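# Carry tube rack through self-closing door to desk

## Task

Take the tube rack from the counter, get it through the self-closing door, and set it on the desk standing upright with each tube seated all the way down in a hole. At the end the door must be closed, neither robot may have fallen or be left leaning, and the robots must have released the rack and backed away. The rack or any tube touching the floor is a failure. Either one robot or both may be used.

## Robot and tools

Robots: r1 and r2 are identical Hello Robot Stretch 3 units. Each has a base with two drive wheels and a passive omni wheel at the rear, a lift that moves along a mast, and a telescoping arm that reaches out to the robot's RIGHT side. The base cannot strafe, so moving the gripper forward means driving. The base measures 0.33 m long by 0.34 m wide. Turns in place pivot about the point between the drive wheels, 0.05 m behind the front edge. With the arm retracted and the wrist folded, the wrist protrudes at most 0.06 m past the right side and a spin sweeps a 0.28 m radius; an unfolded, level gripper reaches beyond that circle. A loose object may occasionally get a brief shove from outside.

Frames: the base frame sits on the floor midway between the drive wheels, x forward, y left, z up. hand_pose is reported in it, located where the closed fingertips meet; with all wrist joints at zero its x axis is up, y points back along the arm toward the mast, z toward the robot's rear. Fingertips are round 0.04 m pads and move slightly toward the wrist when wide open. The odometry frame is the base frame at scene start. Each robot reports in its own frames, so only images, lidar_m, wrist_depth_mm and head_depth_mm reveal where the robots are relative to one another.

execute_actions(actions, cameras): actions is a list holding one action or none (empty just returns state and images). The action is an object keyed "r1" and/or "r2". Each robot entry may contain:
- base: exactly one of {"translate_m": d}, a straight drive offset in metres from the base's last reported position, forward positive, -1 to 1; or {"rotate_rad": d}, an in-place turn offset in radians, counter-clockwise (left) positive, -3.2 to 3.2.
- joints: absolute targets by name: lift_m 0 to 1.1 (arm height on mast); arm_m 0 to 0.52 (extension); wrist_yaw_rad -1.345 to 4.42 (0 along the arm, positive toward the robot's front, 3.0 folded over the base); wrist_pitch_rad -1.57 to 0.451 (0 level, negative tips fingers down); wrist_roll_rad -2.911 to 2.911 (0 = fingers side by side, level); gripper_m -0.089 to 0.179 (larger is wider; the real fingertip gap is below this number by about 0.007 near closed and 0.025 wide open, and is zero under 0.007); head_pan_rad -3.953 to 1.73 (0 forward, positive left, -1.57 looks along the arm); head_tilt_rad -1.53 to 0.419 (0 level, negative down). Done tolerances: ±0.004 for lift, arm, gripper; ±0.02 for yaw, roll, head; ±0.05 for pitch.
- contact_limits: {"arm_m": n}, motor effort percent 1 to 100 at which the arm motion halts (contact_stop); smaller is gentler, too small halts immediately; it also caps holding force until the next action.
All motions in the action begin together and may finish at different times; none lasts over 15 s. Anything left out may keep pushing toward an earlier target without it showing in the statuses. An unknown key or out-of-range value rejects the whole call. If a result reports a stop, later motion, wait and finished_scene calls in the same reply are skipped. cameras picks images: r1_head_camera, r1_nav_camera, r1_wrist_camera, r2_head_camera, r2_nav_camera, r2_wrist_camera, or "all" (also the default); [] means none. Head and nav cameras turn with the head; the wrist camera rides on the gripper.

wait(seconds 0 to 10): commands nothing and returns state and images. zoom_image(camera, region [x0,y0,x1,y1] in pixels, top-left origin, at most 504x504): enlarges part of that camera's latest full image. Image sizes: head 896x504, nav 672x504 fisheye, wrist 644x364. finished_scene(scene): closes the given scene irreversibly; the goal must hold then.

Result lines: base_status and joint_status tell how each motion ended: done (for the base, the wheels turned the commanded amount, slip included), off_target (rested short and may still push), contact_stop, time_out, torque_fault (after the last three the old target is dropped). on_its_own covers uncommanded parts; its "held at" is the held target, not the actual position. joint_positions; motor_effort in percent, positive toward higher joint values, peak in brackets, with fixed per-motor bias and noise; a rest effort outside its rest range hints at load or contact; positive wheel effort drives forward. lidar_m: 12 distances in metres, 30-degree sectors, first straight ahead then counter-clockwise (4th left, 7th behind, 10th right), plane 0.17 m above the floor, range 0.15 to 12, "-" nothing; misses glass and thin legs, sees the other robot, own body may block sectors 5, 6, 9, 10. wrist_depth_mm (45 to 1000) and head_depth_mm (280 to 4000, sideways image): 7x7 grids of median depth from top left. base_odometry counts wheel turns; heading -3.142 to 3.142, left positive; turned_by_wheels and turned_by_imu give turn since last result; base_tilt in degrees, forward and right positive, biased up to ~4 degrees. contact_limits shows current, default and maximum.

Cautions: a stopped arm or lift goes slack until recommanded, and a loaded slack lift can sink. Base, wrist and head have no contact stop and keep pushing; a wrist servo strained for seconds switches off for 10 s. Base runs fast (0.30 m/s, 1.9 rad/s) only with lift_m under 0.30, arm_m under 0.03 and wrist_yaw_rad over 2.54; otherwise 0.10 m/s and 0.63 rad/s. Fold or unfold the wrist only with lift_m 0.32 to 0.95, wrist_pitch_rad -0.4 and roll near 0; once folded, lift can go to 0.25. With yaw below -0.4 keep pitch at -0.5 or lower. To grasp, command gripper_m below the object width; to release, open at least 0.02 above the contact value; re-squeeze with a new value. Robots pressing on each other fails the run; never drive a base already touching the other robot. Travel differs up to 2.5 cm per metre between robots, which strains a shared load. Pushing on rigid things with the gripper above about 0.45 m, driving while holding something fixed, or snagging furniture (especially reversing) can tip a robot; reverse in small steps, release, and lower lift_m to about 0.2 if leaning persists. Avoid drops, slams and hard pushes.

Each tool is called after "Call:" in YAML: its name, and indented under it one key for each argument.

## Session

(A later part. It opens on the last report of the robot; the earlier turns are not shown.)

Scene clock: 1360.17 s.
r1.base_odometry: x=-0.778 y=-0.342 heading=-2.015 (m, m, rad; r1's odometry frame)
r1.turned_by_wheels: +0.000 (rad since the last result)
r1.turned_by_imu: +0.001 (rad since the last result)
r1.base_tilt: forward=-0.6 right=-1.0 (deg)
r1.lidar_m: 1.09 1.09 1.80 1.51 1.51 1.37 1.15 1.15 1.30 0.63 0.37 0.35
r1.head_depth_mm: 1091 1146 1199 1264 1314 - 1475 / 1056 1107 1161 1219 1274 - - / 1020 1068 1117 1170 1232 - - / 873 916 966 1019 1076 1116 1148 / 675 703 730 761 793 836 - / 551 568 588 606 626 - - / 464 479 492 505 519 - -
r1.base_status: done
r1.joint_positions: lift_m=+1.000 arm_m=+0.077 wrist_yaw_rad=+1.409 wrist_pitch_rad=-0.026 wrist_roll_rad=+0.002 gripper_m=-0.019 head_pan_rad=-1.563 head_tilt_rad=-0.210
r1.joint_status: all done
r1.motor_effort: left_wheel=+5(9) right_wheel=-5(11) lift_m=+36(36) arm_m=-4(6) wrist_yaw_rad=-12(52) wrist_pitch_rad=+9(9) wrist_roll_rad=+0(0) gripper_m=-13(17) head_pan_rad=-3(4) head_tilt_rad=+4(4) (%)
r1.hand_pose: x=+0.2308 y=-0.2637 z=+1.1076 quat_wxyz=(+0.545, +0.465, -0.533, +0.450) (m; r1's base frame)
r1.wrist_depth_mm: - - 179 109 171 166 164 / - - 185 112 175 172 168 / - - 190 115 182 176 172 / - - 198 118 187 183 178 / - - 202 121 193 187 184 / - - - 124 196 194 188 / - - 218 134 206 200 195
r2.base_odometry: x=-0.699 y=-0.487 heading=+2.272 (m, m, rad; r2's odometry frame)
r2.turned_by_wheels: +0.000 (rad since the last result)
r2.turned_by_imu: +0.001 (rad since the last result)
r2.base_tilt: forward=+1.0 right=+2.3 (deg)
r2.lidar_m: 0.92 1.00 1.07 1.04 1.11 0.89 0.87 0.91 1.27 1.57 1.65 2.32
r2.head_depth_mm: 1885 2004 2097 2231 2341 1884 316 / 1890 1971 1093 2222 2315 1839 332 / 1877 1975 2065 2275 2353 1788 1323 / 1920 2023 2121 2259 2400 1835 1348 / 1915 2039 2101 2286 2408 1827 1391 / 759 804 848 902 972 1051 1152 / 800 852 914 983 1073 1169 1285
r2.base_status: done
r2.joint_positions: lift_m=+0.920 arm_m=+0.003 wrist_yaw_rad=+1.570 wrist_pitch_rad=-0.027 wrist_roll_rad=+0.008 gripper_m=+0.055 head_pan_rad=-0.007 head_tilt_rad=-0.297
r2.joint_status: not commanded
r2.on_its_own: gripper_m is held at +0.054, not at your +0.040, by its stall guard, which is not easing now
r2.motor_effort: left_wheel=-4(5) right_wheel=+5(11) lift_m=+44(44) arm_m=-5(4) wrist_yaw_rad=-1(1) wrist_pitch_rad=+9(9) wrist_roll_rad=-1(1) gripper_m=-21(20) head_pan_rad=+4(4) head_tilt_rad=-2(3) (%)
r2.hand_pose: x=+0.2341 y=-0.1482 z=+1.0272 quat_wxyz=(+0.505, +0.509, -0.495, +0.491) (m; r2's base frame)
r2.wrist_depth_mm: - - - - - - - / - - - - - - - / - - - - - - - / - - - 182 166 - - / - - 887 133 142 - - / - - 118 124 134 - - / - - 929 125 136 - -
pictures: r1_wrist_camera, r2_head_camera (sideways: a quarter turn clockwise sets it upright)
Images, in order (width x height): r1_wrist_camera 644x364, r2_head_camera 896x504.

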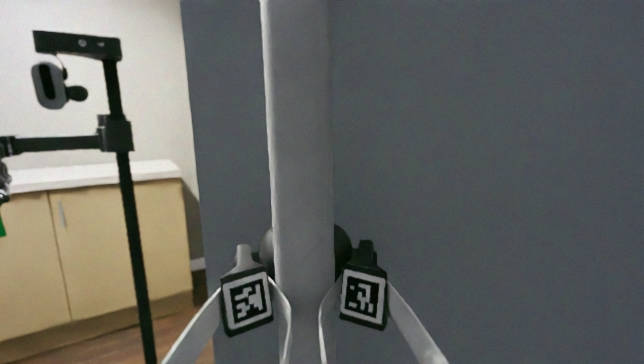

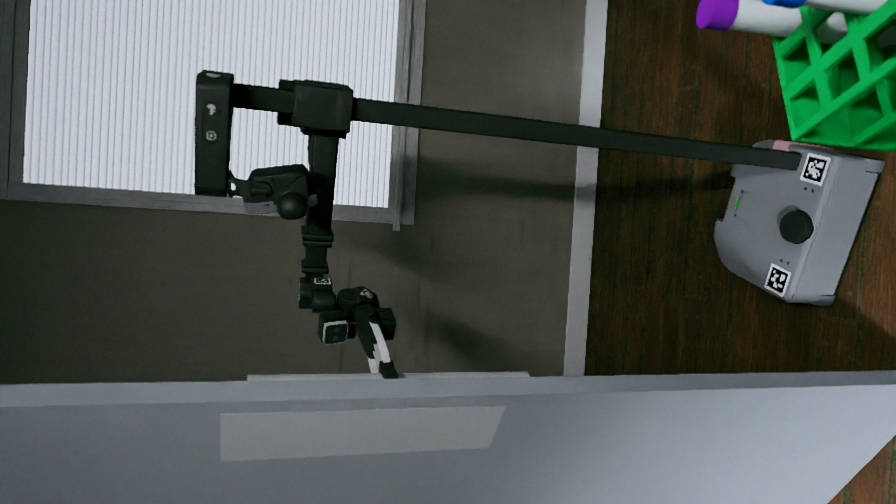

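Call:
execute_actions:
  actions:
    - {"r1":{"base":{"translate_m":-0.0791},"joints":{"arm_m":0.0784,"wrist_yaw_rad":1.495}},"r2":{"base":{"translate_m":0.17}}}
  cameras: ["r1_wrist_camera","r2_head_camera"]

Scene clock: 1374.07 s.
r1.base_odometry: x=-0.744 y=-0.270 heading=-2.015 (m, m, rad; r1's odometry frame)
r1.turned_by_wheels: +0.000 (rad since the last result)
r1.turned_by_imu: +0.001 (rad since the last result)
r1.base_tilt: forward=-0.7 right=-1.1 (deg)
r1.lidar_m: 1.00 2.07 1.76 1.49 1.48 1.27 1.08 1.07 1.21 0.69 0.37 0.33
r1.head_depth_mm: 1113 1168 1222 1292 1342 - 1501 / 1081 1130 1187 1244 1302 - - / 1045 1096 1148 1205 1266 - - / 1009 1053 1103 1154 1209 1267 1325 / 794 821 853 890 924 964 1064 / 617 636 656 675 694 - - / 505 516 529 544 556 - -
r1.base_status: done
r1.joint_positions: lift_m=+1.000 arm_m=+0.078 wrist_yaw_rad=+1.488 wrist_pitch_rad=-0.026 wrist_roll_rad=+0.002 gripper_m=-0.019 head_pan_rad=-1.563 head_tilt_rad=-0.210
r1.joint_status: all done
r1.motor_effort: left_wheel=+2(10) right_wheel=-3(13) lift_m=+36(37) arm_m=+0(5) wrist_yaw_rad=+8(52) wrist_pitch_rad=+9(8) wrist_roll_rad=+0(0) gripper_m=-15(17) head_pan_rad=-4(4) head_tilt_rad=+4(4) (%)
r1.hand_pose: x=+0.2333 y=-0.2445 z=+1.1076 quat_wxyz=(+0.526, +0.486, -0.514, +0.472) (m; r1's base frame)
r1.wrist_depth_mm: - - 179 108 171 169 163 / - - 185 111 176 172 168 / - - 190 115 181 177 173 / 780 - 196 118 187 182 178 / - - 201 121 192 189 184 / - - - 124 199 194 189 / - - 220 132 205 200 196
r2.base_odometry: x=-0.808 y=-0.357 heading=+2.271 (m, m, rad; r2's odometry frame)
r2.turned_by_wheels: +0.000 (rad since the last result)
r2.turned_by_imu: +0.002 (rad since the last result)
r2.base_tilt: forward=+1.0 right=+2.3 (deg)
r2.lidar_m: 0.80 0.90 1.05 1.04 1.10 1.07 1.04 1.09 1.52 1.58 1.67 1.06
r2.head_depth_mm: 1732 1793 1918 2100 2205 1875 317 / 1745 1803 1030 2034 2202 1786 331 / 1756 1845 1052 2093 2218 1868 1265 / 1762 1857 1960 2088 2221 1836 1287 / 1762 1878 1958 2113 2279 1829 1383 / 662 701 746 793 856 921 1004 / 709 760 809 873 942 1027 1136
r2.base_status: done
r2.joint_positions: lift_m=+0.920 arm_m=+0.003 wrist_yaw_rad=+1.570 wrist_pitch_rad=-0.027 wrist_roll_rad=+0.008 gripper_m=+0.055 head_pan_rad=-0.007 head_tilt_rad=-0.297
r2.joint_status: not commanded
r2.on_its_own: gripper_m is held at +0.054, not at your +0.040, by its stall guard, which is not easing now
r2.motor_effort: left_wheel=-4(5) right_wheel=+4(9) lift_m=+44(44) arm_m=-4(5) wrist_yaw_rad=+1(0) wrist_pitch_rad=+9(9) wrist_roll_rad=-1(1) gripper_m=-20(21) head_pan_rad=+4(4) head_tilt_rad=-3(2) (%)
r2.hand_pose: x=+0.2341 y=-0.1482 z=+1.0272 quat_wxyz=(+0.505, +0.509, -0.495, +0.491) (m; r2's base frame)
r2.wrist_depth_mm: - 847 - - - - - / - 894 - - - - - / - 933 870 - - - - / - 994 877 183 166 - - / - - 779 134 142 - - / - - 119 124 134 - - / - - 825 124 135 - -
pictures: r1_wrist_camera, r2_head_camera (sideways: a quarter turn clockwise sets it upright)
Images, in order (width x height): r1_wrist_camera 644x364, r2_head_camera 896x504.

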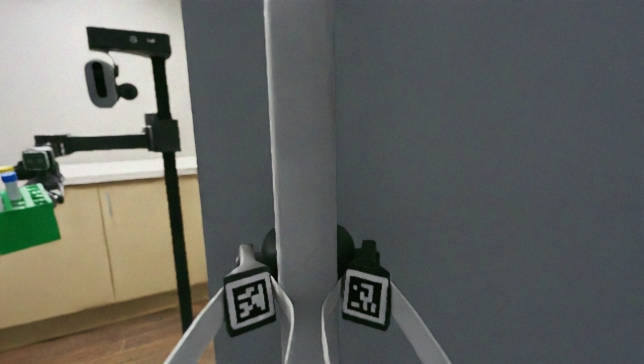

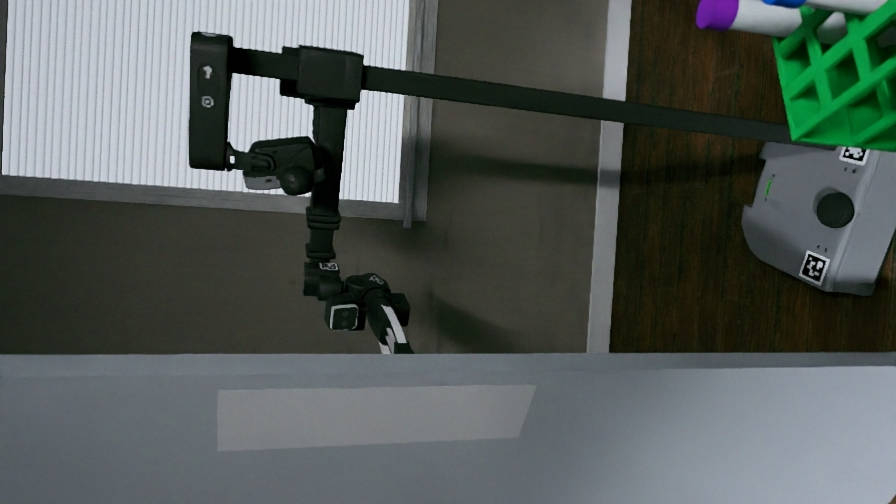

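Call:
execute_actions:
  actions:
    - {"r1":{"base":{"translate_m":-0.0798},"joints":{"arm_m":0.0905,"wrist_yaw_rad":1.58}},"r2":{"base":{"translate_m":0.17}}}
  cameras: ["r1_wrist_camera","r2_head_camera","r2_nav_camera"]

Scene clock: 1392.07 s.
r1.base_odometry: x=-0.709 y=-0.198 heading=-2.014 (m, m, rad; r1's odometry frame)
r1.turned_by_wheels: +0.000 (rad since the last result)
r1.turned_by_imu: +0.001 (rad since the last result)
r1.base_tilt: forward=-0.7 right=-1.0 (deg)
r1.lidar_m: 0.91 2.15 1.74 1.47 1.46 1.18 1.00 0.99 1.13 0.79 0.37 0.32
r1.head_depth_mm: 1139 1192 1257 1320 1366 - 1534 / 1102 1157 1213 1275 1318 - - / 1073 1120 1175 1234 1285 - - / 1040 1092 1136 1189 1246 1306 - / 989 1028 1063 1106 1149 1188 - / 718 738 758 777 798 - - / 562 575 588 600 611 - -
r1.base_status: done
r1.joint_positions: lift_m=+1.000 arm_m=+0.090 wrist_yaw_rad=+1.577 wrist_pitch_rad=-0.026 wrist_roll_rad=+0.002 gripper_m=-0.019 head_pan_rad=-1.563 head_tilt_rad=-0.210
r1.joint_status: all done
r1.motor_effort: left_wheel=+3(9) right_wheel=-4(12) lift_m=+36(36) arm_m=+3(4) wrist_yaw_rad=+4(46) wrist_pitch_rad=+9(9) wrist_roll_rad=+0(0) gripper_m=-14(16) head_pan_rad=-4(4) head_tilt_rad=+4(4) (%)
r1.hand_pose: x=+0.2342 y=-0.2337 z=+1.1076 quat_wxyz=(+0.505, +0.508, -0.492, +0.495) (m; r1's base frame)
r1.wrist_depth_mm: - - 178 108 170 168 164 / - - 184 111 175 172 167 / - - 189 115 180 176 173 / 779 - 196 118 186 181 176 / 538 - 203 121 193 188 183 / - - - 124 197 193 190 / - - 219 134 206 201 193
r2.base_odometry: x=-0.918 y=-0.227 heading=+2.271 (m, m, rad; r2's odometry frame)
r2.turned_by_wheels: +0.000 (rad since the last result)
r2.turned_by_imu: +0.002 (rad since the last result)
r2.base_tilt: forward=+1.1 right=+2.3 (deg)
r2.lidar_m: 0.70 0.79 2.91 1.02 1.08 1.24 1.20 1.26 1.63 1.59 1.67 0.98
r2.head_depth_mm: 1588 1636 862 1854 2029 1868 317 / 1609 1653 946 1914 2027 1741 331 / 1618 1702 1765 1914 2050 1862 1270 / 1626 1707 1779 1935 2086 1829 1310 / 587 623 880 865 2045 1682 1345 / 584 618 658 705 759 815 888 / 621 662 709 761 823 891 981
r2.base_status: done
r2.joint_positions: lift_m=+0.920 arm_m=+0.003 wrist_yaw_rad=+1.570 wrist_pitch_rad=-0.027 wrist_roll_rad=+0.008 gripper_m=+0.055 head_pan_rad=-0.007 head_tilt_rad=-0.297
r2.joint_status: not commanded
r2.on_its_own: gripper_m is held at +0.054, not at your +0.040, by its stall guard, which is not easing now
r2.motor_effort: left_wheel=-4(4) right_wheel=+4(10) lift_m=+44(44) arm_m=-4(5) wrist_yaw_rad=-1(1) wrist_pitch_rad=+9(9) wrist_roll_rad=-1(1) gripper_m=-20(21) head_pan_rad=+4(4) head_tilt_rad=-2(3) (%)
r2.hand_pose: x=+0.2341 y=-0.1482 z=+1.0272 quat_wxyz=(+0.505, +0.509, -0.495, +0.491) (m; r2's base frame)
r2.wrist_depth_mm: 939 709 - - - - - / 1000 728 849 983 - - - / - 771 711 - 863 - - / - 809 693 183 166 - - / - 824 670 133 142 - - / - 897 119 124 134 - - / - 949 711 125 136 - -
pictures: r1_wrist_camera, r2_head_camera (sideways: a quarter turn clockwise sets it upright), r2_nav_camera (sideways: a quarter turn counterclockwise sets it upright)
Images, in order (width x height): r1_wrist_camera 644x364, r2_head_camera 896x504, r2_nav_camera 672x504.

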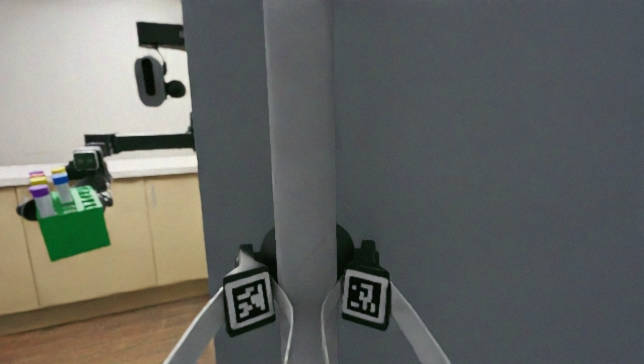

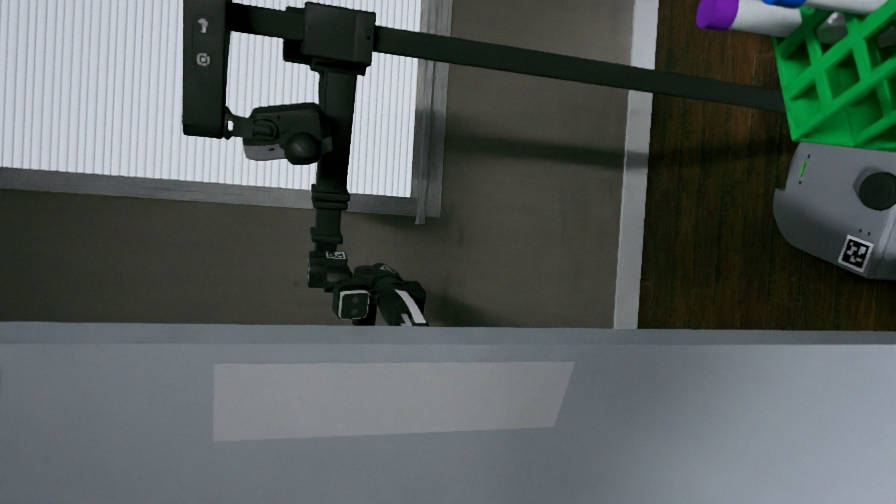

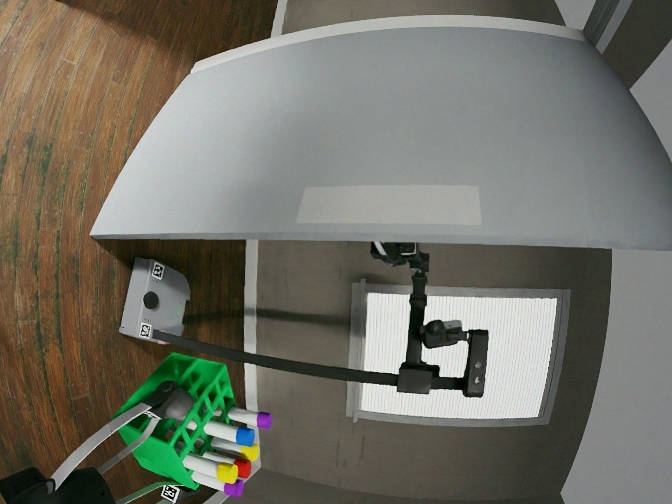

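Call:
execute_actions:
  actions:
    - {"r1":{"base":{"translate_m":-0.0786},"joints":{"arm_m":0.1096,"wrist_yaw_rad":1.666}},"r2":{"base":{"translate_m":0.17}}}
  cameras: ["r1_wrist_camera","r2_head_camera"]

Scene clock: 1421.43 s.
r1.base_odometry: x=-0.676 y=-0.127 heading=-2.014 (m, m, rad; r1's odometry frame)
r1.turned_by_wheels: +0.000 (rad since the last result)
r1.turned_by_imu: +0.001 (rad since the last result)
r1.base_tilt: forward=-0.6 right=-1.1 (deg)
r1.lidar_m: 0.82 2.22 1.71 1.44 1.43 1.09 0.92 0.92 1.04 0.92 0.37 0.31
r1.head_depth_mm: 1161 1215 1274 1346 - - 1536 / 1124 1182 1238 1297 1341 - 1532 / 1090 1143 1193 1258 1312 - - / 1065 1107 1163 1213 1275 1333 - / 1029 1071 1118 1174 1225 1292 - / 881 903 920 937 956 - - / 648 659 669 679 689 628 -
r1.base_status: done
r1.joint_positions: lift_m=+1.000 arm_m=+0.109 wrist_yaw_rad=+1.668 wrist_pitch_rad=-0.026 wrist_roll_rad=+0.002 gripper_m=-0.019 head_pan_rad=-1.563 head_tilt_rad=-0.210
r1.joint_status: all done
r1.motor_effort: left_wheel=+2(8) right_wheel=-7(14) lift_m=+36(37) arm_m=+5(6) wrist_yaw_rad=-3(43) wrist_pitch_rad=+8(8) wrist_roll_rad=+0(0) gripper_m=-14(15) head_pan_rad=-3(3) head_tilt_rad=+4(4) (%)
r1.hand_pose: x=+0.2330 y=-0.2293 z=+1.1076 quat_wxyz=(+0.482, +0.530, -0.468, +0.517) (m; r1's base frame)
r1.wrist_depth_mm: - - 179 108 170 167 163 / - - 185 111 176 173 168 / - - 190 115 181 176 171 / - 721 198 118 185 182 176 / - 509 203 121 192 188 182 / - - - 125 198 193 188 / - - 219 134 205 199 193
r2.base_odometry: x=-1.028 y=-0.097 heading=+2.271 (m, m, rad; r2's odometry frame)
r2.turned_by_wheels: +0.000 (rad since the last result)
r2.turned_by_imu: +0.002 (rad since the last result)
r2.base_tilt: forward=+1.0 right=+2.3 (deg)
r2.lidar_m: 0.60 0.69 1.49 1.01 1.07 1.41 1.38 1.44 1.64 1.60 1.69 0.82
r2.head_depth_mm: 1448 1509 835 1703 1804 955 317 / 1458 1522 751 1733 1861 1863 332 / 1476 1559 1611 1739 1879 1876 1268 / 1470 1572 1626 1760 1882 1837 1438 / 487 518 551 587 631 681 736 / 507 538 571 608 653 707 767 / 532 566 604 648 696 756 828
r2.base_status: done
r2.joint_positions: lift_m=+0.920 arm_m=+0.003 wrist_yaw_rad=+1.570 wrist_pitch_rad=-0.027 wrist_roll_rad=+0.008 gripper_m=+0.055 head_pan_rad=-0.007 head_tilt_rad=-0.297
r2.joint_status: not commanded
r2.on_its_own: gripper_m is held at +0.054, not at your +0.040, by its stall guard, which is not easing now
r2.motor_effort: left_wheel=-3(4) right_wheel=+4(10) lift_m=+44(44) arm_m=-4(5) wrist_yaw_rad=+0(2) wrist_pitch_rad=+9(9) wrist_roll_rad=-1(1) gripper_m=-20(20) head_pan_rad=+4(4) head_tilt_rad=-2(2) (%)
r2.hand_pose: x=+0.2341 y=-0.1482 z=+1.0272 quat_wxyz=(+0.505, +0.509, -0.495, +0.491) (m; r2's base frame)
r2.wrist_depth_mm: 691 581 - - - - - / 721 602 549 - 773 - - / 760 618 560 - - - - / 790 641 581 182 165 - - / 826 660 567 133 141 - - / 866 710 119 125 133 - - / 931 767 602 124 136 - -
pictures: r1_wrist_camera, r2_head_camera (sideways: a quarter turn clockwise sets it upright)
Images, in order (width x height): r1_wrist_camera 644x364, r2_head_camera 896x504.

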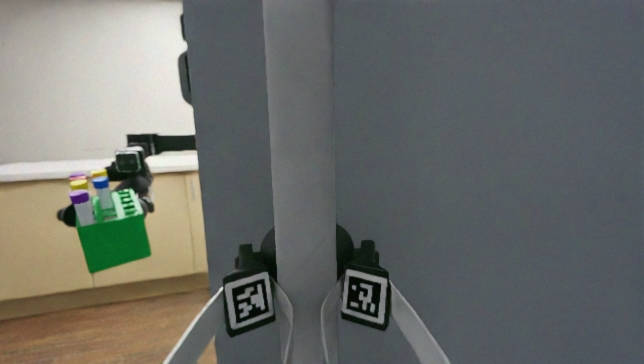

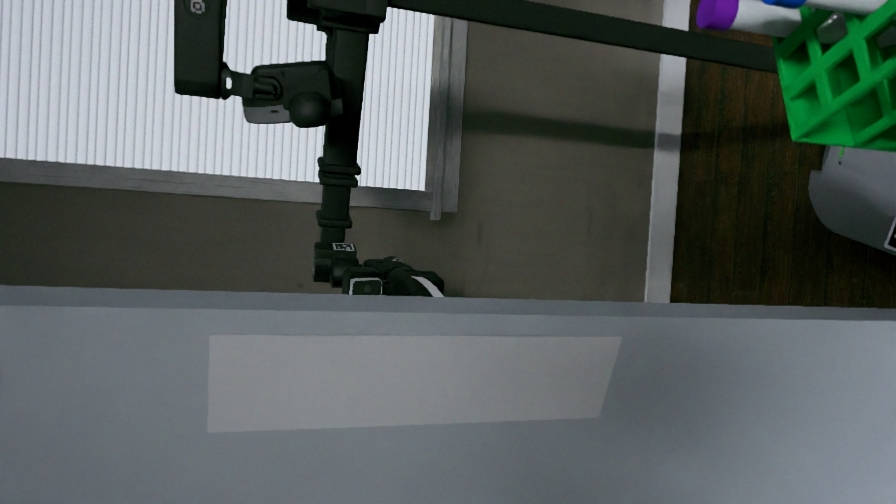

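Call:
zoom_image:
  camera: "r1_wrist_camera"
  region: [40, 130, 220, 300]

Region (40, 130, 220, 300) of r1_wrist_camera's 644x364 image, scaled by 2.800.

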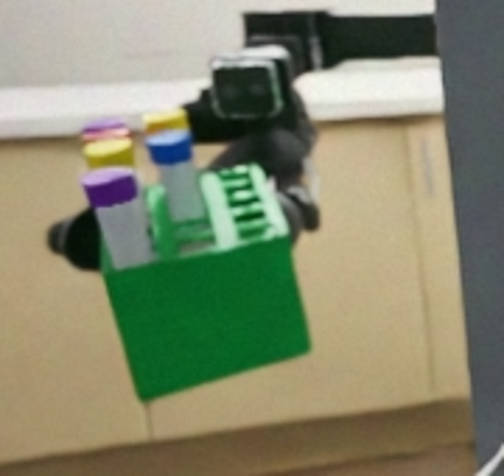

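Call:
execute_actions:
  actions:
    - {"r1":{"base":{"translate_m":-0.077},"joints":{"arm_m":0.136,"wrist_yaw_rad":1.753}},"r2":{"base":{"translate_m":0.17}}}
  cameras: ["r1_wrist_camera","r2_head_camera","r2_nav_camera"]

Scene clock: 1474.13 s.
r1.base_odometry: x=-0.643 y=-0.058 heading=-2.014 (m, m, rad; r1's odometry frame)
r1.turned_by_wheels: +0.000 (rad since the last result)
r1.turned_by_imu: +0.001 (rad since the last result)
r1.base_tilt: forward=-0.5 right=-1.1 (deg)
r1.lidar_m: 0.74 2.29 1.68 1.42 1.41 1.01 0.85 0.85 0.96 1.17 0.37 0.30
r1.head_depth_mm: 1183 1240 1288 1352 - 1408 1454 / 1150 1203 1264 1325 - - 1546 / 1115 1168 1220 1279 1328 - 1467 / 1085 1137 1183 1238 1295 1358 - / 1057 1098 1151 1202 1259 1314 - / 1021 1063 1102 1148 1200 - - / 775 782 791 795 799 752 -
r1.base_status: done
r1.joint_positions: lift_m=+1.000 arm_m=+0.136 wrist_yaw_rad=+1.763 wrist_pitch_rad=-0.026 wrist_roll_rad=+0.002 gripper_m=-0.019 head_pan_rad=-1.563 head_tilt_rad=-0.210
r1.joint_status: all done
r1.motor_effort: left_wheel=+3(6) right_wheel=-5(14) lift_m=+37(36) arm_m=+6(8) wrist_yaw_rad=-12(41) wrist_pitch_rad=+8(9) wrist_roll_rad=+0(0) gripper_m=-14(16) head_pan_rad=-4(4) head_tilt_rad=+4(5) (%)
r1.hand_pose: x=+0.2295 y=-0.2318 z=+1.1076 quat_wxyz=(+0.457, +0.552, -0.443, +0.539) (m; r1's base frame)
r1.wrist_depth_mm: - - 179 109 170 165 162 / - - 186 112 173 171 165 / - - 189 115 180 176 170 / - 630 197 119 186 181 174 / - 438 204 122 190 186 181 / - - - 124 196 193 186 / - - 218 134 205 199 192
r2.base_odometry: x=-1.137 y=+0.033 heading=+2.271 (m, m, rad; r2's odometry frame)
r2.turned_by_wheels: +0.000 (rad since the last result)
r2.turned_by_imu: +0.002 (rad since the last result)
r2.base_tilt: forward=+1.0 right=+2.3 (deg)
r2.lidar_m: 0.51 0.58 1.10 1.02 1.06 1.53 1.55 1.62 1.64 1.61 1.70 0.73
r2.head_depth_mm: 1296 1358 635 1558 1672 1744 316 / 1322 1391 1450 1560 1669 1774 332 / 1319 1384 1455 1576 1692 1765 1435 / 422 1372 829 1557 1704 1777 1384 / 413 437 461 492 526 567 612 / 428 453 481 514 550 595 644 / 443 470 502 537 578 625 678
r2.base_status: done
r2.joint_positions: lift_m=+0.920 arm_m=+0.003 wrist_yaw_rad=+1.570 wrist_pitch_rad=-0.027 wrist_roll_rad=+0.008 gripper_m=+0.055 head_pan_rad=-0.007 head_tilt_rad=-0.297
r2.joint_status: not commanded
r2.on_its_own: gripper_m is held at +0.054, not at your +0.040, by its stall guard, which is not easing now
r2.motor_effort: left_wheel=-4(6) right_wheel=+4(11) lift_m=+44(44) arm_m=-5(4) wrist_yaw_rad=-1(2) wrist_pitch_rad=+9(9) wrist_roll_rad=-1(1) gripper_m=-21(20) head_pan_rad=+4(4) head_tilt_rad=-2(3) (%)
r2.hand_pose: x=+0.2341 y=-0.1482 z=+1.0272 quat_wxyz=(+0.505, +0.509, -0.495, +0.491) (m; r2's base frame)
r2.wrist_depth_mm: 532 467 441 - 623 - - / 549 475 449 - 694 - - / 568 494 456 - 647 - - / 591 511 476 184 166 - - / 631 529 472 134 142 - - / 649 559 118 124 134 - - / 672 585 490 125 136 - -
pictures: r1_wrist_camera, r2_head_camera (sideways: a quarter turn clockwise sets it upright), r2_nav_camera (sideways: a quarter turn counterclockwise sets it upright)
Images, in order (width x height): r1_wrist_camera 644x364, r2_head_camera 896x504, r2_nav_camera 672x504.

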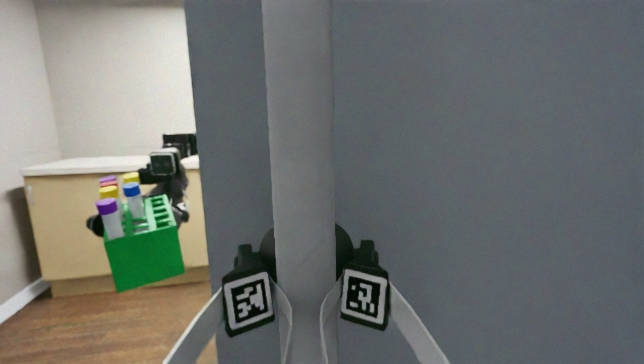

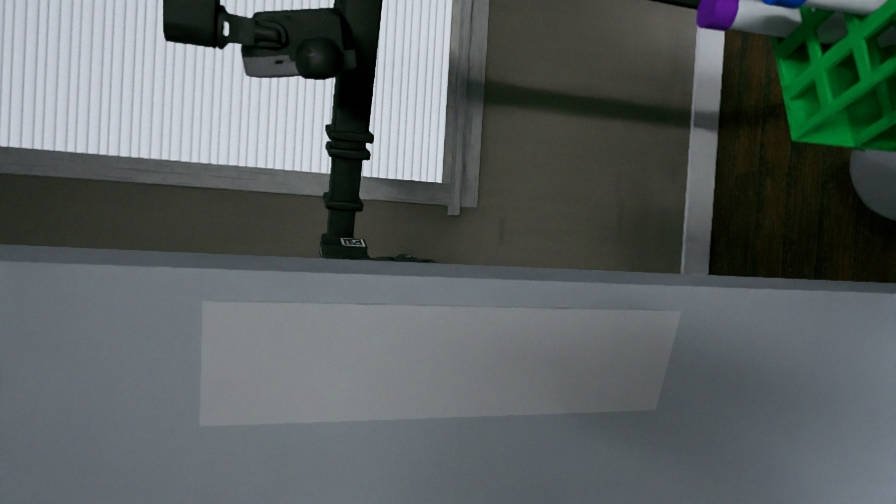

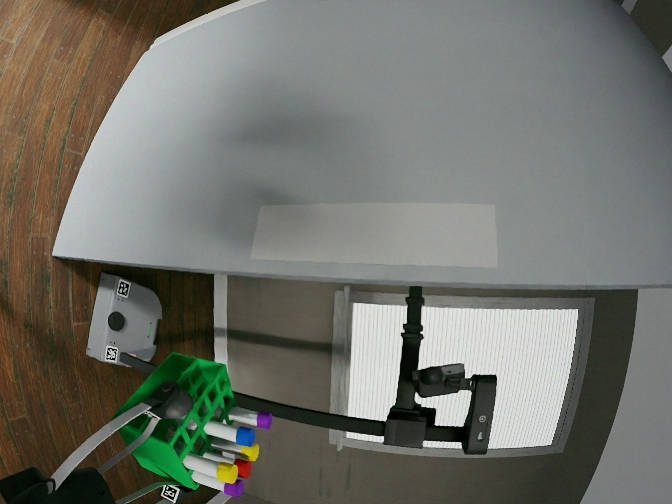

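Call:
execute_actions:
  actions:
    - {"r1":{"base":{"translate_m":-0.0749},"joints":{"arm_m":0.1685,"wrist_yaw_rad":1.855}},"r2":{"base":{"rotate_rad":1.40},"joints":{"head_tilt_rad":-0.35}}}
  cameras: ["r1_wrist_camera","r1_nav_camera","r2_head_camera","r2_nav_camera","r2_wrist_camera"]

Scene clock: 1528.73 s.
r1.base_odometry: x=-0.611 y=+0.010 heading=-2.014 (m, m, rad; r1's odometry frame)
r1.turned_by_wheels: +0.000 (rad since the last result)
r1.turned_by_imu: +0.001 (rad since the last result)
r1.base_tilt: forward=-0.6 right=-1.0 (deg)
r1.lidar_m: 0.81 2.36 1.66 1.39 1.39 0.93 0.78 0.77 0.88 1.22 0.37 0.30
r1.head_depth_mm: 1186 1235 1262 1286 - 1329 1349 / 1170 1231 1287 1339 - 1506 1550 / 1141 1188 1247 1300 - - 1511 / 1110 1154 1205 1256 1321 1363 1474 / 1074 1118 1168 1227 1277 - - / 1044 1086 1127 1182 1220 - - / 1000 995 991 984 973 966 947
r1.base_status: done
r1.joint_positions: lift_m=+1.000 arm_m=+0.168 wrist_yaw_rad=+1.859 wrist_pitch_rad=-0.025 wrist_roll_rad=+0.002 gripper_m=-0.019 head_pan_rad=-1.563 head_tilt_rad=-0.210
r1.joint_status: all done
r1.motor_effort: left_wheel=+2(4) right_wheel=-5(15) lift_m=+37(36) arm_m=+5(7) wrist_yaw_rad=-5(44) wrist_pitch_rad=+8(9) wrist_roll_rad=+0(0) gripper_m=-14(16) head_pan_rad=-4(3) head_tilt_rad=+5(5) (%)
r1.hand_pose: x=+0.2237 y=-0.2405 z=+1.1077 quat_wxyz=(+0.430, +0.572, -0.416, +0.561) (m; r1's base frame)
r1.wrist_depth_mm: - - 180 108 168 164 160 / - - 187 111 175 168 164 / - - 192 115 180 174 169 / - - 199 118 184 180 173 / - - 206 121 191 185 179 / - - - 124 197 191 186 / - - 217 134 205 197 190
r2.base_odometry: x=-1.137 y=+0.033 heading=-2.612 (m, m, rad; r2's odometry frame)
r2.turned_by_wheels: +1.400 (rad since the last result)
r2.turned_by_imu: +1.389 (rad since the last result)
r2.base_tilt: forward=+1.0 right=+2.3 (deg)
r2.lidar_m: 2.64 1.02 1.30 1.54 1.56 1.73 1.61 1.63 0.90 0.60 0.62 0.90
r2.head_depth_mm: 2750 2906 3033 3178 2428 352 302 / 2684 2907 3004 3214 2415 1768 343 / 2691 2860 3029 3209 2388 1762 1389 / 2638 2805 2919 3187 2376 1744 1389 / 2613 2728 2895 3108 2316 1726 1379 / 2565 2737 2893 3051 2304 1711 1317 / 2500 883 941 983 1056 1156 1242
r2.base_status: done
r2.joint_positions: lift_m=+0.920 arm_m=+0.003 wrist_yaw_rad=+1.570 wrist_pitch_rad=-0.027 wrist_roll_rad=+0.008 gripper_m=+0.055 head_pan_rad=-0.007 head_tilt_rad=-0.346
r2.joint_status: all done
r2.on_its_own: gripper_m is held at +0.054, not at your +0.040, by its stall guard, which is not easing now
r2.motor_effort: left_wheel=-4(8) right_wheel=+5(10) lift_m=+44(44) arm_m=-4(5) wrist_yaw_rad=+1(0) wrist_pitch_rad=+9(9) wrist_roll_rad=-1(1) gripper_m=-20(20) head_pan_rad=+4(4) head_tilt_rad=-3(12) (%)
r2.hand_pose: x=+0.2341 y=-0.1482 z=+1.0272 quat_wxyz=(+0.505, +0.509, -0.495, +0.491) (m; r2's base frame)
r2.wrist_depth_mm: 872 880 - - - - 594 / 875 880 - - - 979 589 / 899 924 - - - 982 591 / 927 944 - 182 166 977 587 / 945 969 - 134 142 950 587 / 977 - 119 124 134 872 587 / - - - 125 136 913 585
pictures: r1_nav_camera (sideways: a quarter turn counterclockwise sets it upright), r1_wrist_camera, r2_head_camera (sideways: a quarter turn clockwise sets it upright), r2_nav_camera (sideways: a quarter turn counterclockwise sets it upright), r2_wrist_camera
Images, in order (width x height): r1_nav_camera 672x504, r1_wrist_camera 644x364, r2_head_camera 896x504, r2_nav_camera 672x504, r2_wrist_camera 644x364.

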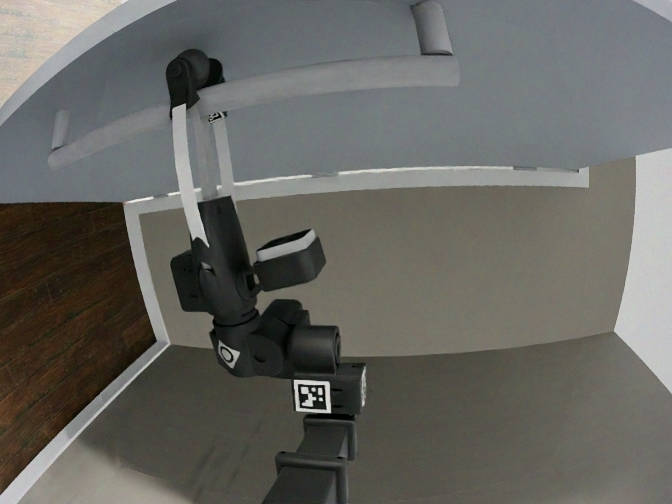

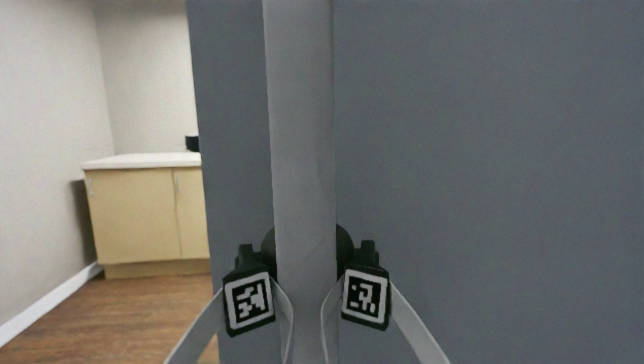

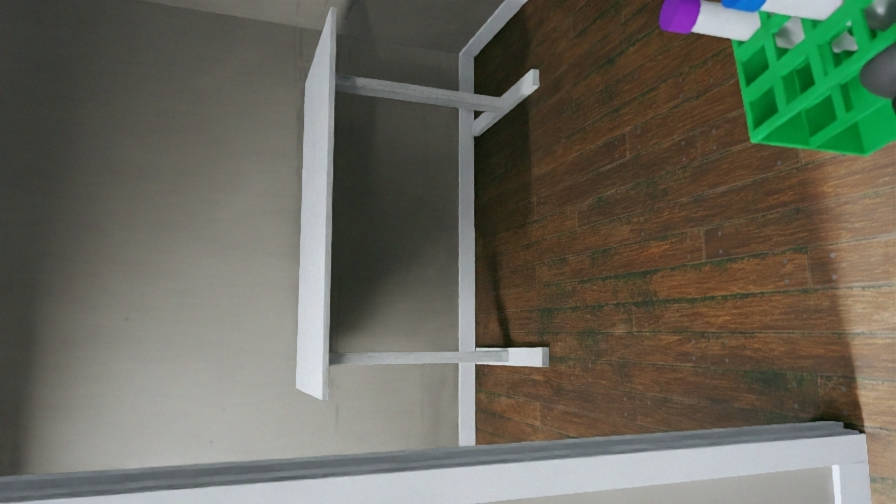

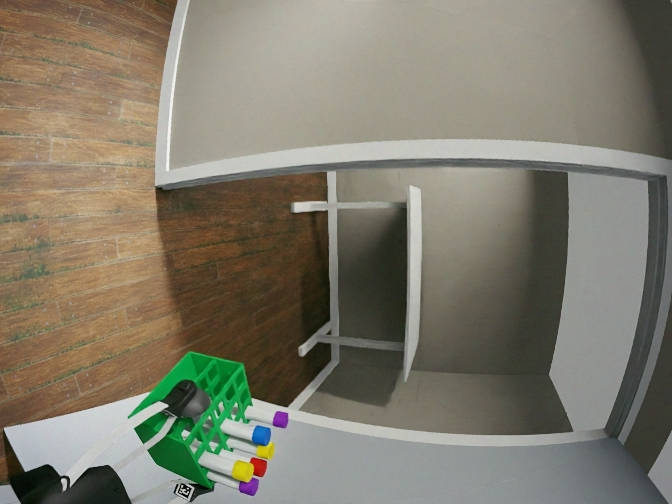

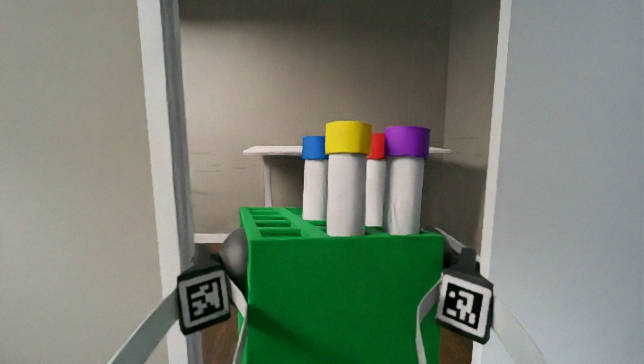

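Call:
execute_actions:
  actions:
    - {"r2":{"base":{"translate_m":0.6}}}
  cameras: ["r2_head_camera","r2_nav_camera","r1_wrist_camera"]

Scene clock: 1588.10 s.
r1.base_odometry: x=-0.611 y=+0.010 heading=-2.014 (m, m, rad; r1's odometry frame)
r1.turned_by_wheels: +0.000 (rad since the last result)
r1.turned_by_imu: +0.002 (rad since the last result)
r1.base_tilt: forward=-0.6 right=-1.1 (deg)
r1.lidar_m: 2.30 2.36 1.65 1.39 1.39 0.92 0.78 0.77 0.88 1.23 0.37 0.30
r1.head_depth_mm: 1179 1237 1264 1288 - 1325 1354 / 1175 1224 1285 1341 - 1499 1550 / 1143 1193 1246 1304 - - 1505 / 1106 1152 1208 1255 1318 1362 1469 / 1076 1123 1176 1222 1283 - - / 1045 1089 1135 1181 1221 - - / 1001 998 989 986 976 967 944
r1.base_status: not commanded
r1.joint_positions: lift_m=+1.000 arm_m=+0.168 wrist_yaw_rad=+1.859 wrist_pitch_rad=-0.025 wrist_roll_rad=+0.002 gripper_m=-0.019 head_pan_rad=-1.563 head_tilt_rad=-0.210
r1.joint_status: not commanded
r1.motor_effort: left_wheel=+2(2) right_wheel=-5(5) lift_m=+36(36) arm_m=+5(5) wrist_yaw_rad=-4(4) wrist_pitch_rad=+9(8) wrist_roll_rad=+0(0) gripper_m=-14(14) head_pan_rad=-4(4) head_tilt_rad=+5(4) (%)
r1.hand_pose: x=+0.2237 y=-0.2405 z=+1.1077 quat_wxyz=(+0.430, +0.572, -0.416, +0.561) (m; r1's base frame)
r1.wrist_depth_mm: - - 180 108 170 165 161 / - - 186 111 174 169 164 / - - 191 115 179 174 169 / - - 198 118 185 179 173 / - - 206 121 192 186 179 / - - - 125 195 191 183 / - - 220 134 205 198 190
r2.base_odometry: x=-1.655 y=-0.269 heading=-2.613 (m, m, rad; r2's odometry frame)
r2.turned_by_wheels: +0.000 (rad since the last result)
r2.turned_by_imu: +0.004 (rad since the last result)
r2.base_tilt: forward=+1.0 right=+2.3 (deg)
r2.lidar_m: 2.05 0.48 0.52 1.15 1.64 2.06 2.20 1.22 0.64 0.63 0.66 1.97
r2.head_depth_mm: 2233 2370 2479 2713 2348 351 302 / 2178 2360 2437 2697 2437 1767 343 / 2183 2305 2396 2646 2384 1755 1391 / 2141 2278 2371 2660 2351 1727 1372 / 2127 2244 2357 2575 2336 1713 1368 / 2081 2211 2304 2525 2189 1709 1356 / 2055 2203 2332 2521 2278 1698 1352
r2.base_status: done
r2.joint_positions: lift_m=+0.920 arm_m=+0.003 wrist_yaw_rad=+1.570 wrist_pitch_rad=-0.027 wrist_roll_rad=+0.008 gripper_m=+0.055 head_pan_rad=-0.007 head_tilt_rad=-0.346
r2.joint_status: not commanded
r2.on_its_own: gripper_m is held at +0.054, not at your +0.040, by its stall guard, which is not easing now
r2.motor_effort: left_wheel=-5(5) right_wheel=+5(11) lift_m=+44(44) arm_m=-4(4) wrist_yaw_rad=+0(0) wrist_pitch_rad=+9(9) wrist_roll_rad=-1(1) gripper_m=-20(21) head_pan_rad=+4(4) head_tilt_rad=-2(3) (%)
r2.hand_pose: x=+0.2341 y=-0.1482 z=+1.0272 quat_wxyz=(+0.505, +0.509, -0.495, +0.491) (m; r2's base frame)
r2.wrist_depth_mm: - - - - - - - / - - - - - - - / - - - - - - - / - - - 183 166 - - / - - - 134 141 - - / - - 119 124 134 - - / - - - 125 136 - -
pictures: r1_wrist_camera, r2_head_camera (sideways: a quarter turn clockwise sets it upright), r2_nav_camera (sideways: a quarter turn counterclockwise sets it upright)
Images, in order (width x height): r1_wrist_camera 644x364, r2_head_camera 896x504, r2_nav_camera 672x504.

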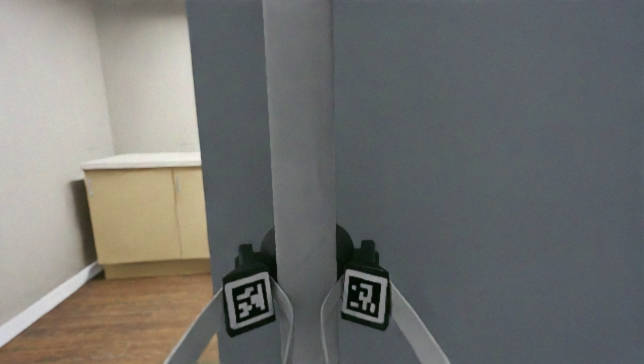

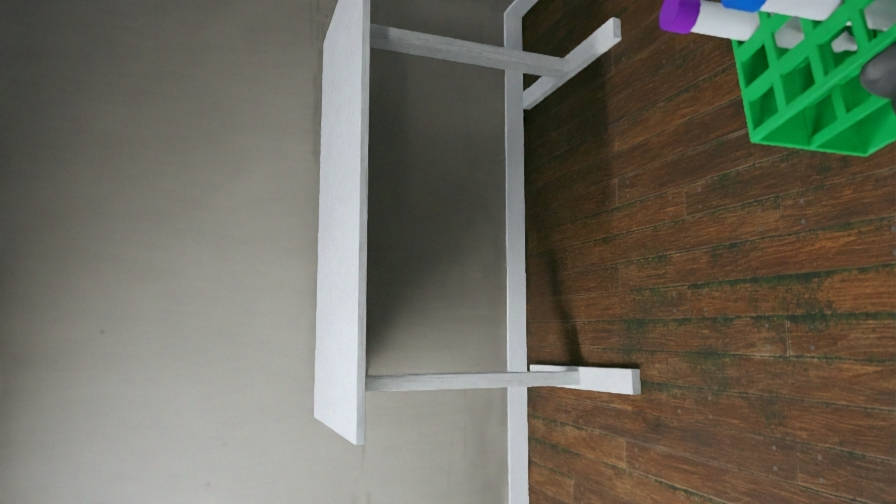

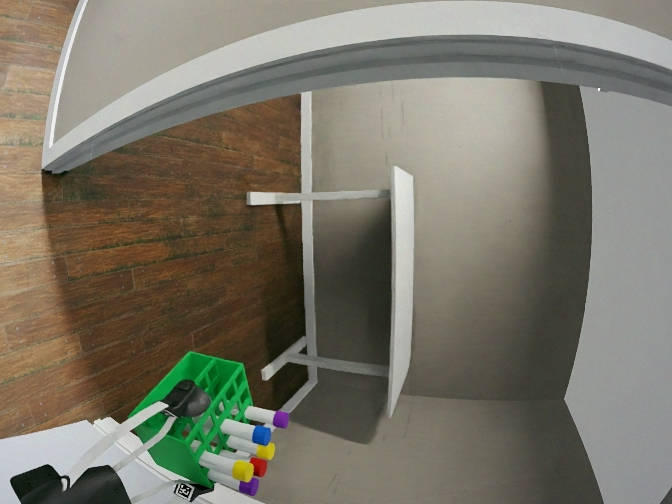

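Call:
execute_actions:
  actions:
    - {"r2":{"base":{"translate_m":0.9}}}
  cameras: ["r2_head_camera","r2_nav_camera"]

Scene clock: 1614.17 s.
r1.base_odometry: x=-0.611 y=+0.010 heading=-2.014 (m, m, rad; r1's odometry frame)
r1.turned_by_wheels: +0.000 (rad since the last result)
r1.turned_by_imu: +0.002 (rad since the last result)
r1.base_tilt: forward=-0.6 right=-1.1 (deg)
r1.lidar_m: 2.30 2.36 1.66 1.39 1.39 0.92 0.78 0.78 0.88 1.23 0.37 0.30
r1.head_depth_mm: 1186 1238 1262 1281 - 1324 1352 / 1174 1229 1287 1337 - 1502 1552 / 1141 1187 1244 1303 - - 1496 / 1106 1155 1206 1267 1318 1366 1469 / 1073 1116 1167 1226 1282 - - / 1045 1090 1131 1181 1225 - - / 997 1002 992 984 972 963 947
r1.base_status: not commanded
r1.joint_positions: lift_m=+1.000 arm_m=+0.168 wrist_yaw_rad=+1.859 wrist_pitch_rad=-0.025 wrist_roll_rad=+0.002 gripper_m=-0.019 head_pan_rad=-1.563 head_tilt_rad=-0.210
r1.joint_status: not commanded
r1.motor_effort: left_wheel=+2(2) right_wheel=-5(5) lift_m=+37(36) arm_m=+5(5) wrist_yaw_rad=-5(4) wrist_pitch_rad=+8(8) wrist_roll_rad=+0(0) gripper_m=-14(14) head_pan_rad=-4(4) head_tilt_rad=+4(4) (%)
r1.hand_pose: x=+0.2237 y=-0.2405 z=+1.1077 quat_wxyz=(+0.430, +0.572, -0.416, +0.561) (m; r1's base frame)
r1.wrist_depth_mm: - - 181 108 169 164 160 / - - 186 111 174 170 165 / - - 192 115 179 175 169 / - - 198 118 186 178 173 / - - 206 122 191 184 179 / - - - 124 198 190 185 / - - 221 134 204 197 191
r2.base_odometry: x=-2.432 y=-0.724 heading=-2.613 (m, m, rad; r2's odometry frame)
r2.turned_by_wheels: +0.000 (rad since the last result)
r2.turned_by_imu: +0.006 (rad since the last result)
r2.base_tilt: forward=+1.1 right=+2.3 (deg)
r2.lidar_m: 1.65 1.18 2.14 2.29 0.58 0.50 3.06 0.92 0.76 1.04 1.46 1.53
r2.head_depth_mm: 1429 1540 1624 1066 1953 351 302 / 1413 1518 1609 1042 1912 1755 343 / 1397 1501 1579 1041 1893 1758 1374 / 1385 1480 1561 1019 1842 1732 1369 / 1360 1464 1544 1001 1830 1731 1364 / 1348 1443 1524 993 1782 1702 1357 / 1325 1415 1498 979 1702 1575 1318
r2.base_status: done
r2.joint_positions: lift_m=+0.920 arm_m=+0.003 wrist_yaw_rad=+1.570 wrist_pitch_rad=-0.027 wrist_roll_rad=+0.008 gripper_m=+0.055 head_pan_rad=-0.007 head_tilt_rad=-0.346
r2.joint_status: not commanded
r2.on_its_own: gripper_m is held at +0.054, not at your +0.040, by its stall guard, which is not easing now
r2.motor_effort: left_wheel=-4(5) right_wheel=+5(10) lift_m=+44(44) arm_m=-4(5) wrist_yaw_rad=+0(0) wrist_pitch_rad=+9(9) wrist_roll_rad=-1(1) gripper_m=-20(21) head_pan_rad=+4(4) head_tilt_rad=-3(3) (%)
r2.hand_pose: x=+0.2341 y=-0.1482 z=+1.0272 quat_wxyz=(+0.505, +0.509, -0.495, +0.491) (m; r2's base frame)
r2.wrist_depth_mm: - - - - - - - / - - - - - - - / - - - - - - - / - 939 - 182 166 - - / - - - 133 142 - - / - - 119 124 134 - - / - - - 124 136 - -
pictures: r2_head_camera (sideways: a quarter turn clockwise sets it upright), r2_nav_camera (sideways: a quarter turn counterclockwise sets it upright)
Images, in order (width x height): r2_head_camera 896x504, r2_nav_camera 672x504.

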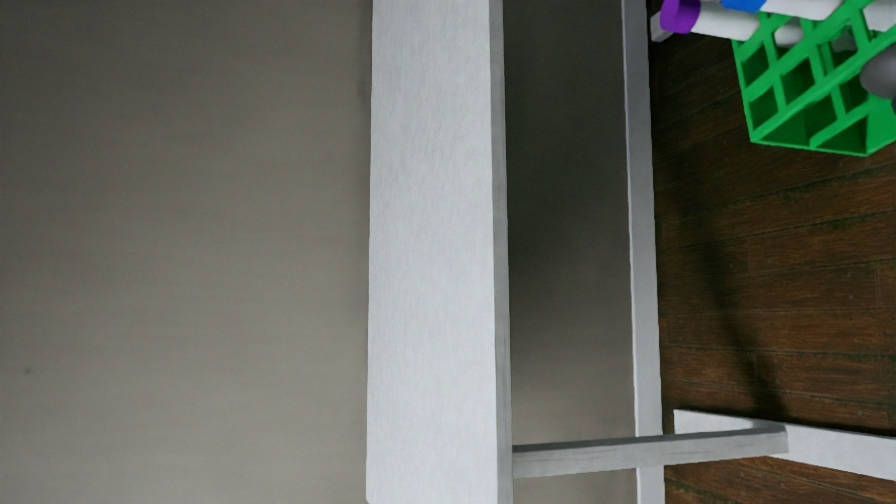

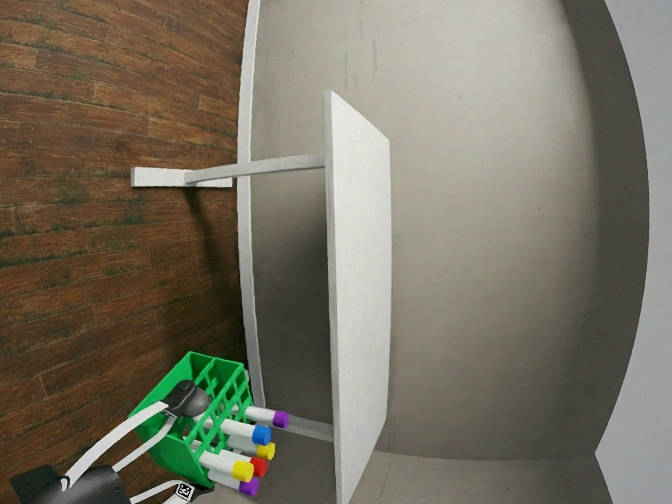

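Call:
execute_actions:
  actions:
    - {"r1":{"base":{"translate_m":0.0749},"joints":{"arm_m":0.136,"wrist_yaw_rad":1.753}},"r2":{"base":{"translate_m":0.2},"joints":{"head_tilt_rad":-0.6}}}
  cameras: ["r2_head_camera","r2_nav_camera","r1_wrist_camera"]

Scene clock: 1653.50 s.
r1.base_odometry: x=-0.643 y=-0.058 heading=-2.014 (m, m, rad; r1's odometry frame)
r1.turned_by_wheels: +0.000 (rad since the last result)
r1.turned_by_imu: +0.002 (rad since the last result)
r1.base_tilt: forward=-0.7 right=-1.0 (deg)
r1.lidar_m: 2.26 2.29 1.68 1.42 1.41 1.01 0.85 0.85 0.96 1.17 0.37 0.30
r1.head_depth_mm: 1184 1243 1298 1352 - 1406 1459 / 1151 1203 1262 1322 - - 1542 / 1121 1167 1219 1283 1326 - 1474 / 1082 1135 1185 1242 1298 1360 - / 1057 1100 1149 1202 1257 1306 - / 1020 1067 1093 1143 1197 - - / 774 783 788 792 799 746 -
r1.base_status: done
r1.joint_positions: lift_m=+1.000 arm_m=+0.136 wrist_yaw_rad=+1.760 wrist_pitch_rad=-0.026 wrist_roll_rad=+0.002 gripper_m=-0.019 head_pan_rad=-1.563 head_tilt_rad=-0.210
r1.joint_status: all done
r1.motor_effort: left_wheel=+4(11) right_wheel=-7(8) lift_m=+36(37) arm_m=-3(4) wrist_yaw_rad=-9(52) wrist_pitch_rad=+8(8) wrist_roll_rad=+0(0) gripper_m=-15(17) head_pan_rad=-4(3) head_tilt_rad=+4(4) (%)
r1.hand_pose: x=+0.2296 y=-0.2333 z=+1.1077 quat_wxyz=(+0.458, +0.551, -0.444, +0.539) (m; r1's base frame)
r1.wrist_depth_mm: - - 179 109 170 165 161 / - - 184 112 174 170 165 / - - 190 115 179 173 170 / - - 197 118 186 180 176 / - - 205 121 191 186 181 / - - - 123 197 193 186 / - - 219 131 202 198 192
r2.base_odometry: x=-2.605 y=-0.824 heading=-2.613 (m, m, rad; r2's odometry frame)
r2.turned_by_wheels: +0.000 (rad since the last result)
r2.turned_by_imu: +0.002 (rad since the last result)
r2.base_tilt: forward=+1.1 right=+2.3 (deg)
r2.lidar_m: 1.46 0.99 1.89 2.34 0.89 0.67 3.27 0.93 0.85 1.41 1.43 1.37
r2.head_depth_mm: 1226 1333 905 1762 357 325 320 / 1210 1325 894 1754 383 391 1194 / 1197 1294 883 1716 1731 1403 1190 / 1184 1282 867 1709 1725 1404 1178 / 1178 1263 859 1690 1713 1386 1178 / 1161 1258 849 1657 1700 1376 1171 / 1151 1238 835 1065 1536 1352 1162
r2.base_status: done
r2.joint_positions: lift_m=+0.920 arm_m=+0.003 wrist_yaw_rad=+1.570 wrist_pitch_rad=-0.027 wrist_roll_rad=+0.008 gripper_m=+0.055 head_pan_rad=-0.007 head_tilt_rad=-0.593
r2.joint_status: all done
r2.on_its_own: gripper_m is held at +0.054, not at your +0.040, by its stall guard, which is not easing now
r2.motor_effort: left_wheel=-4(5) right_wheel=+4(10) lift_m=+44(44) arm_m=-4(4) wrist_yaw_rad=+0(0) wrist_pitch_rad=+9(9) wrist_roll_rad=-1(0) gripper_m=-20(20) head_pan_rad=+4(4) head_tilt_rad=-5(30) (%)
r2.hand_pose: x=+0.2341 y=-0.1482 z=+1.0272 quat_wxyz=(+0.505, +0.509, -0.495, +0.491) (m; r2's base frame)
r2.wrist_depth_mm: - - - - - - - / - - - - - - - / - - - - - - - / - 926 935 183 166 903 925 / - 949 579 133 141 - - / - - 118 124 133 - - / - - - 124 136 - -
pictures: r1_wrist_camera, r2_head_camera (sideways: a quarter turn clockwise sets it upright), r2_nav_camera (sideways: a quarter turn counterclockwise sets it upright)
Images, in order (width x height): r1_wrist_camera 644x364, r2_head_camera 896x504, r2_nav_camera 672x504.

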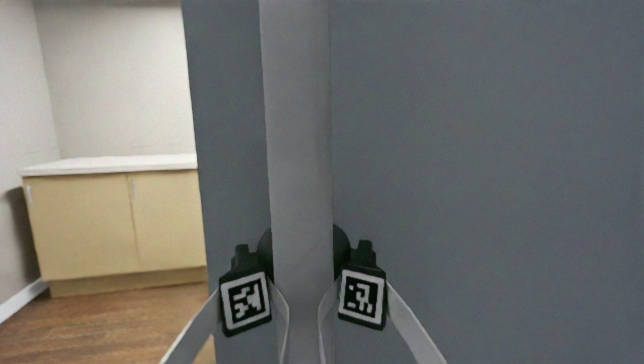

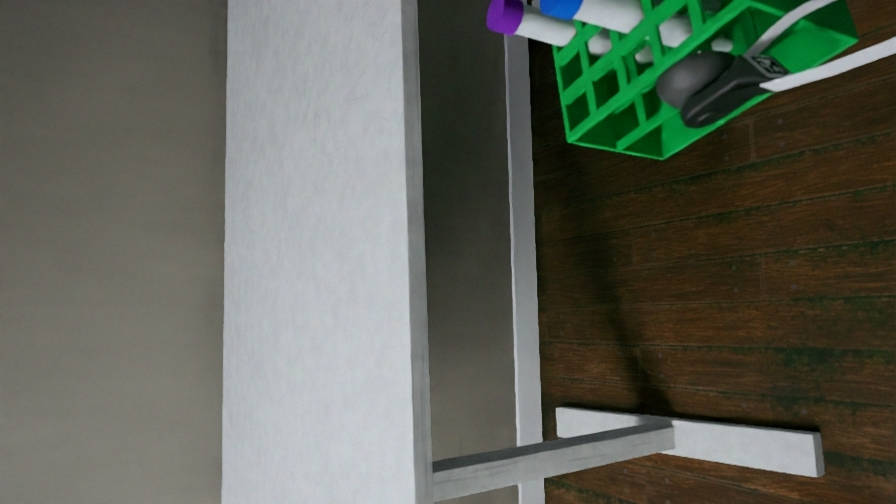

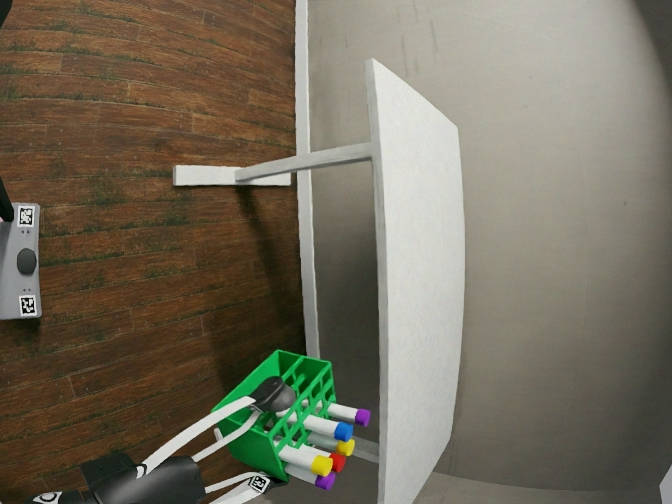

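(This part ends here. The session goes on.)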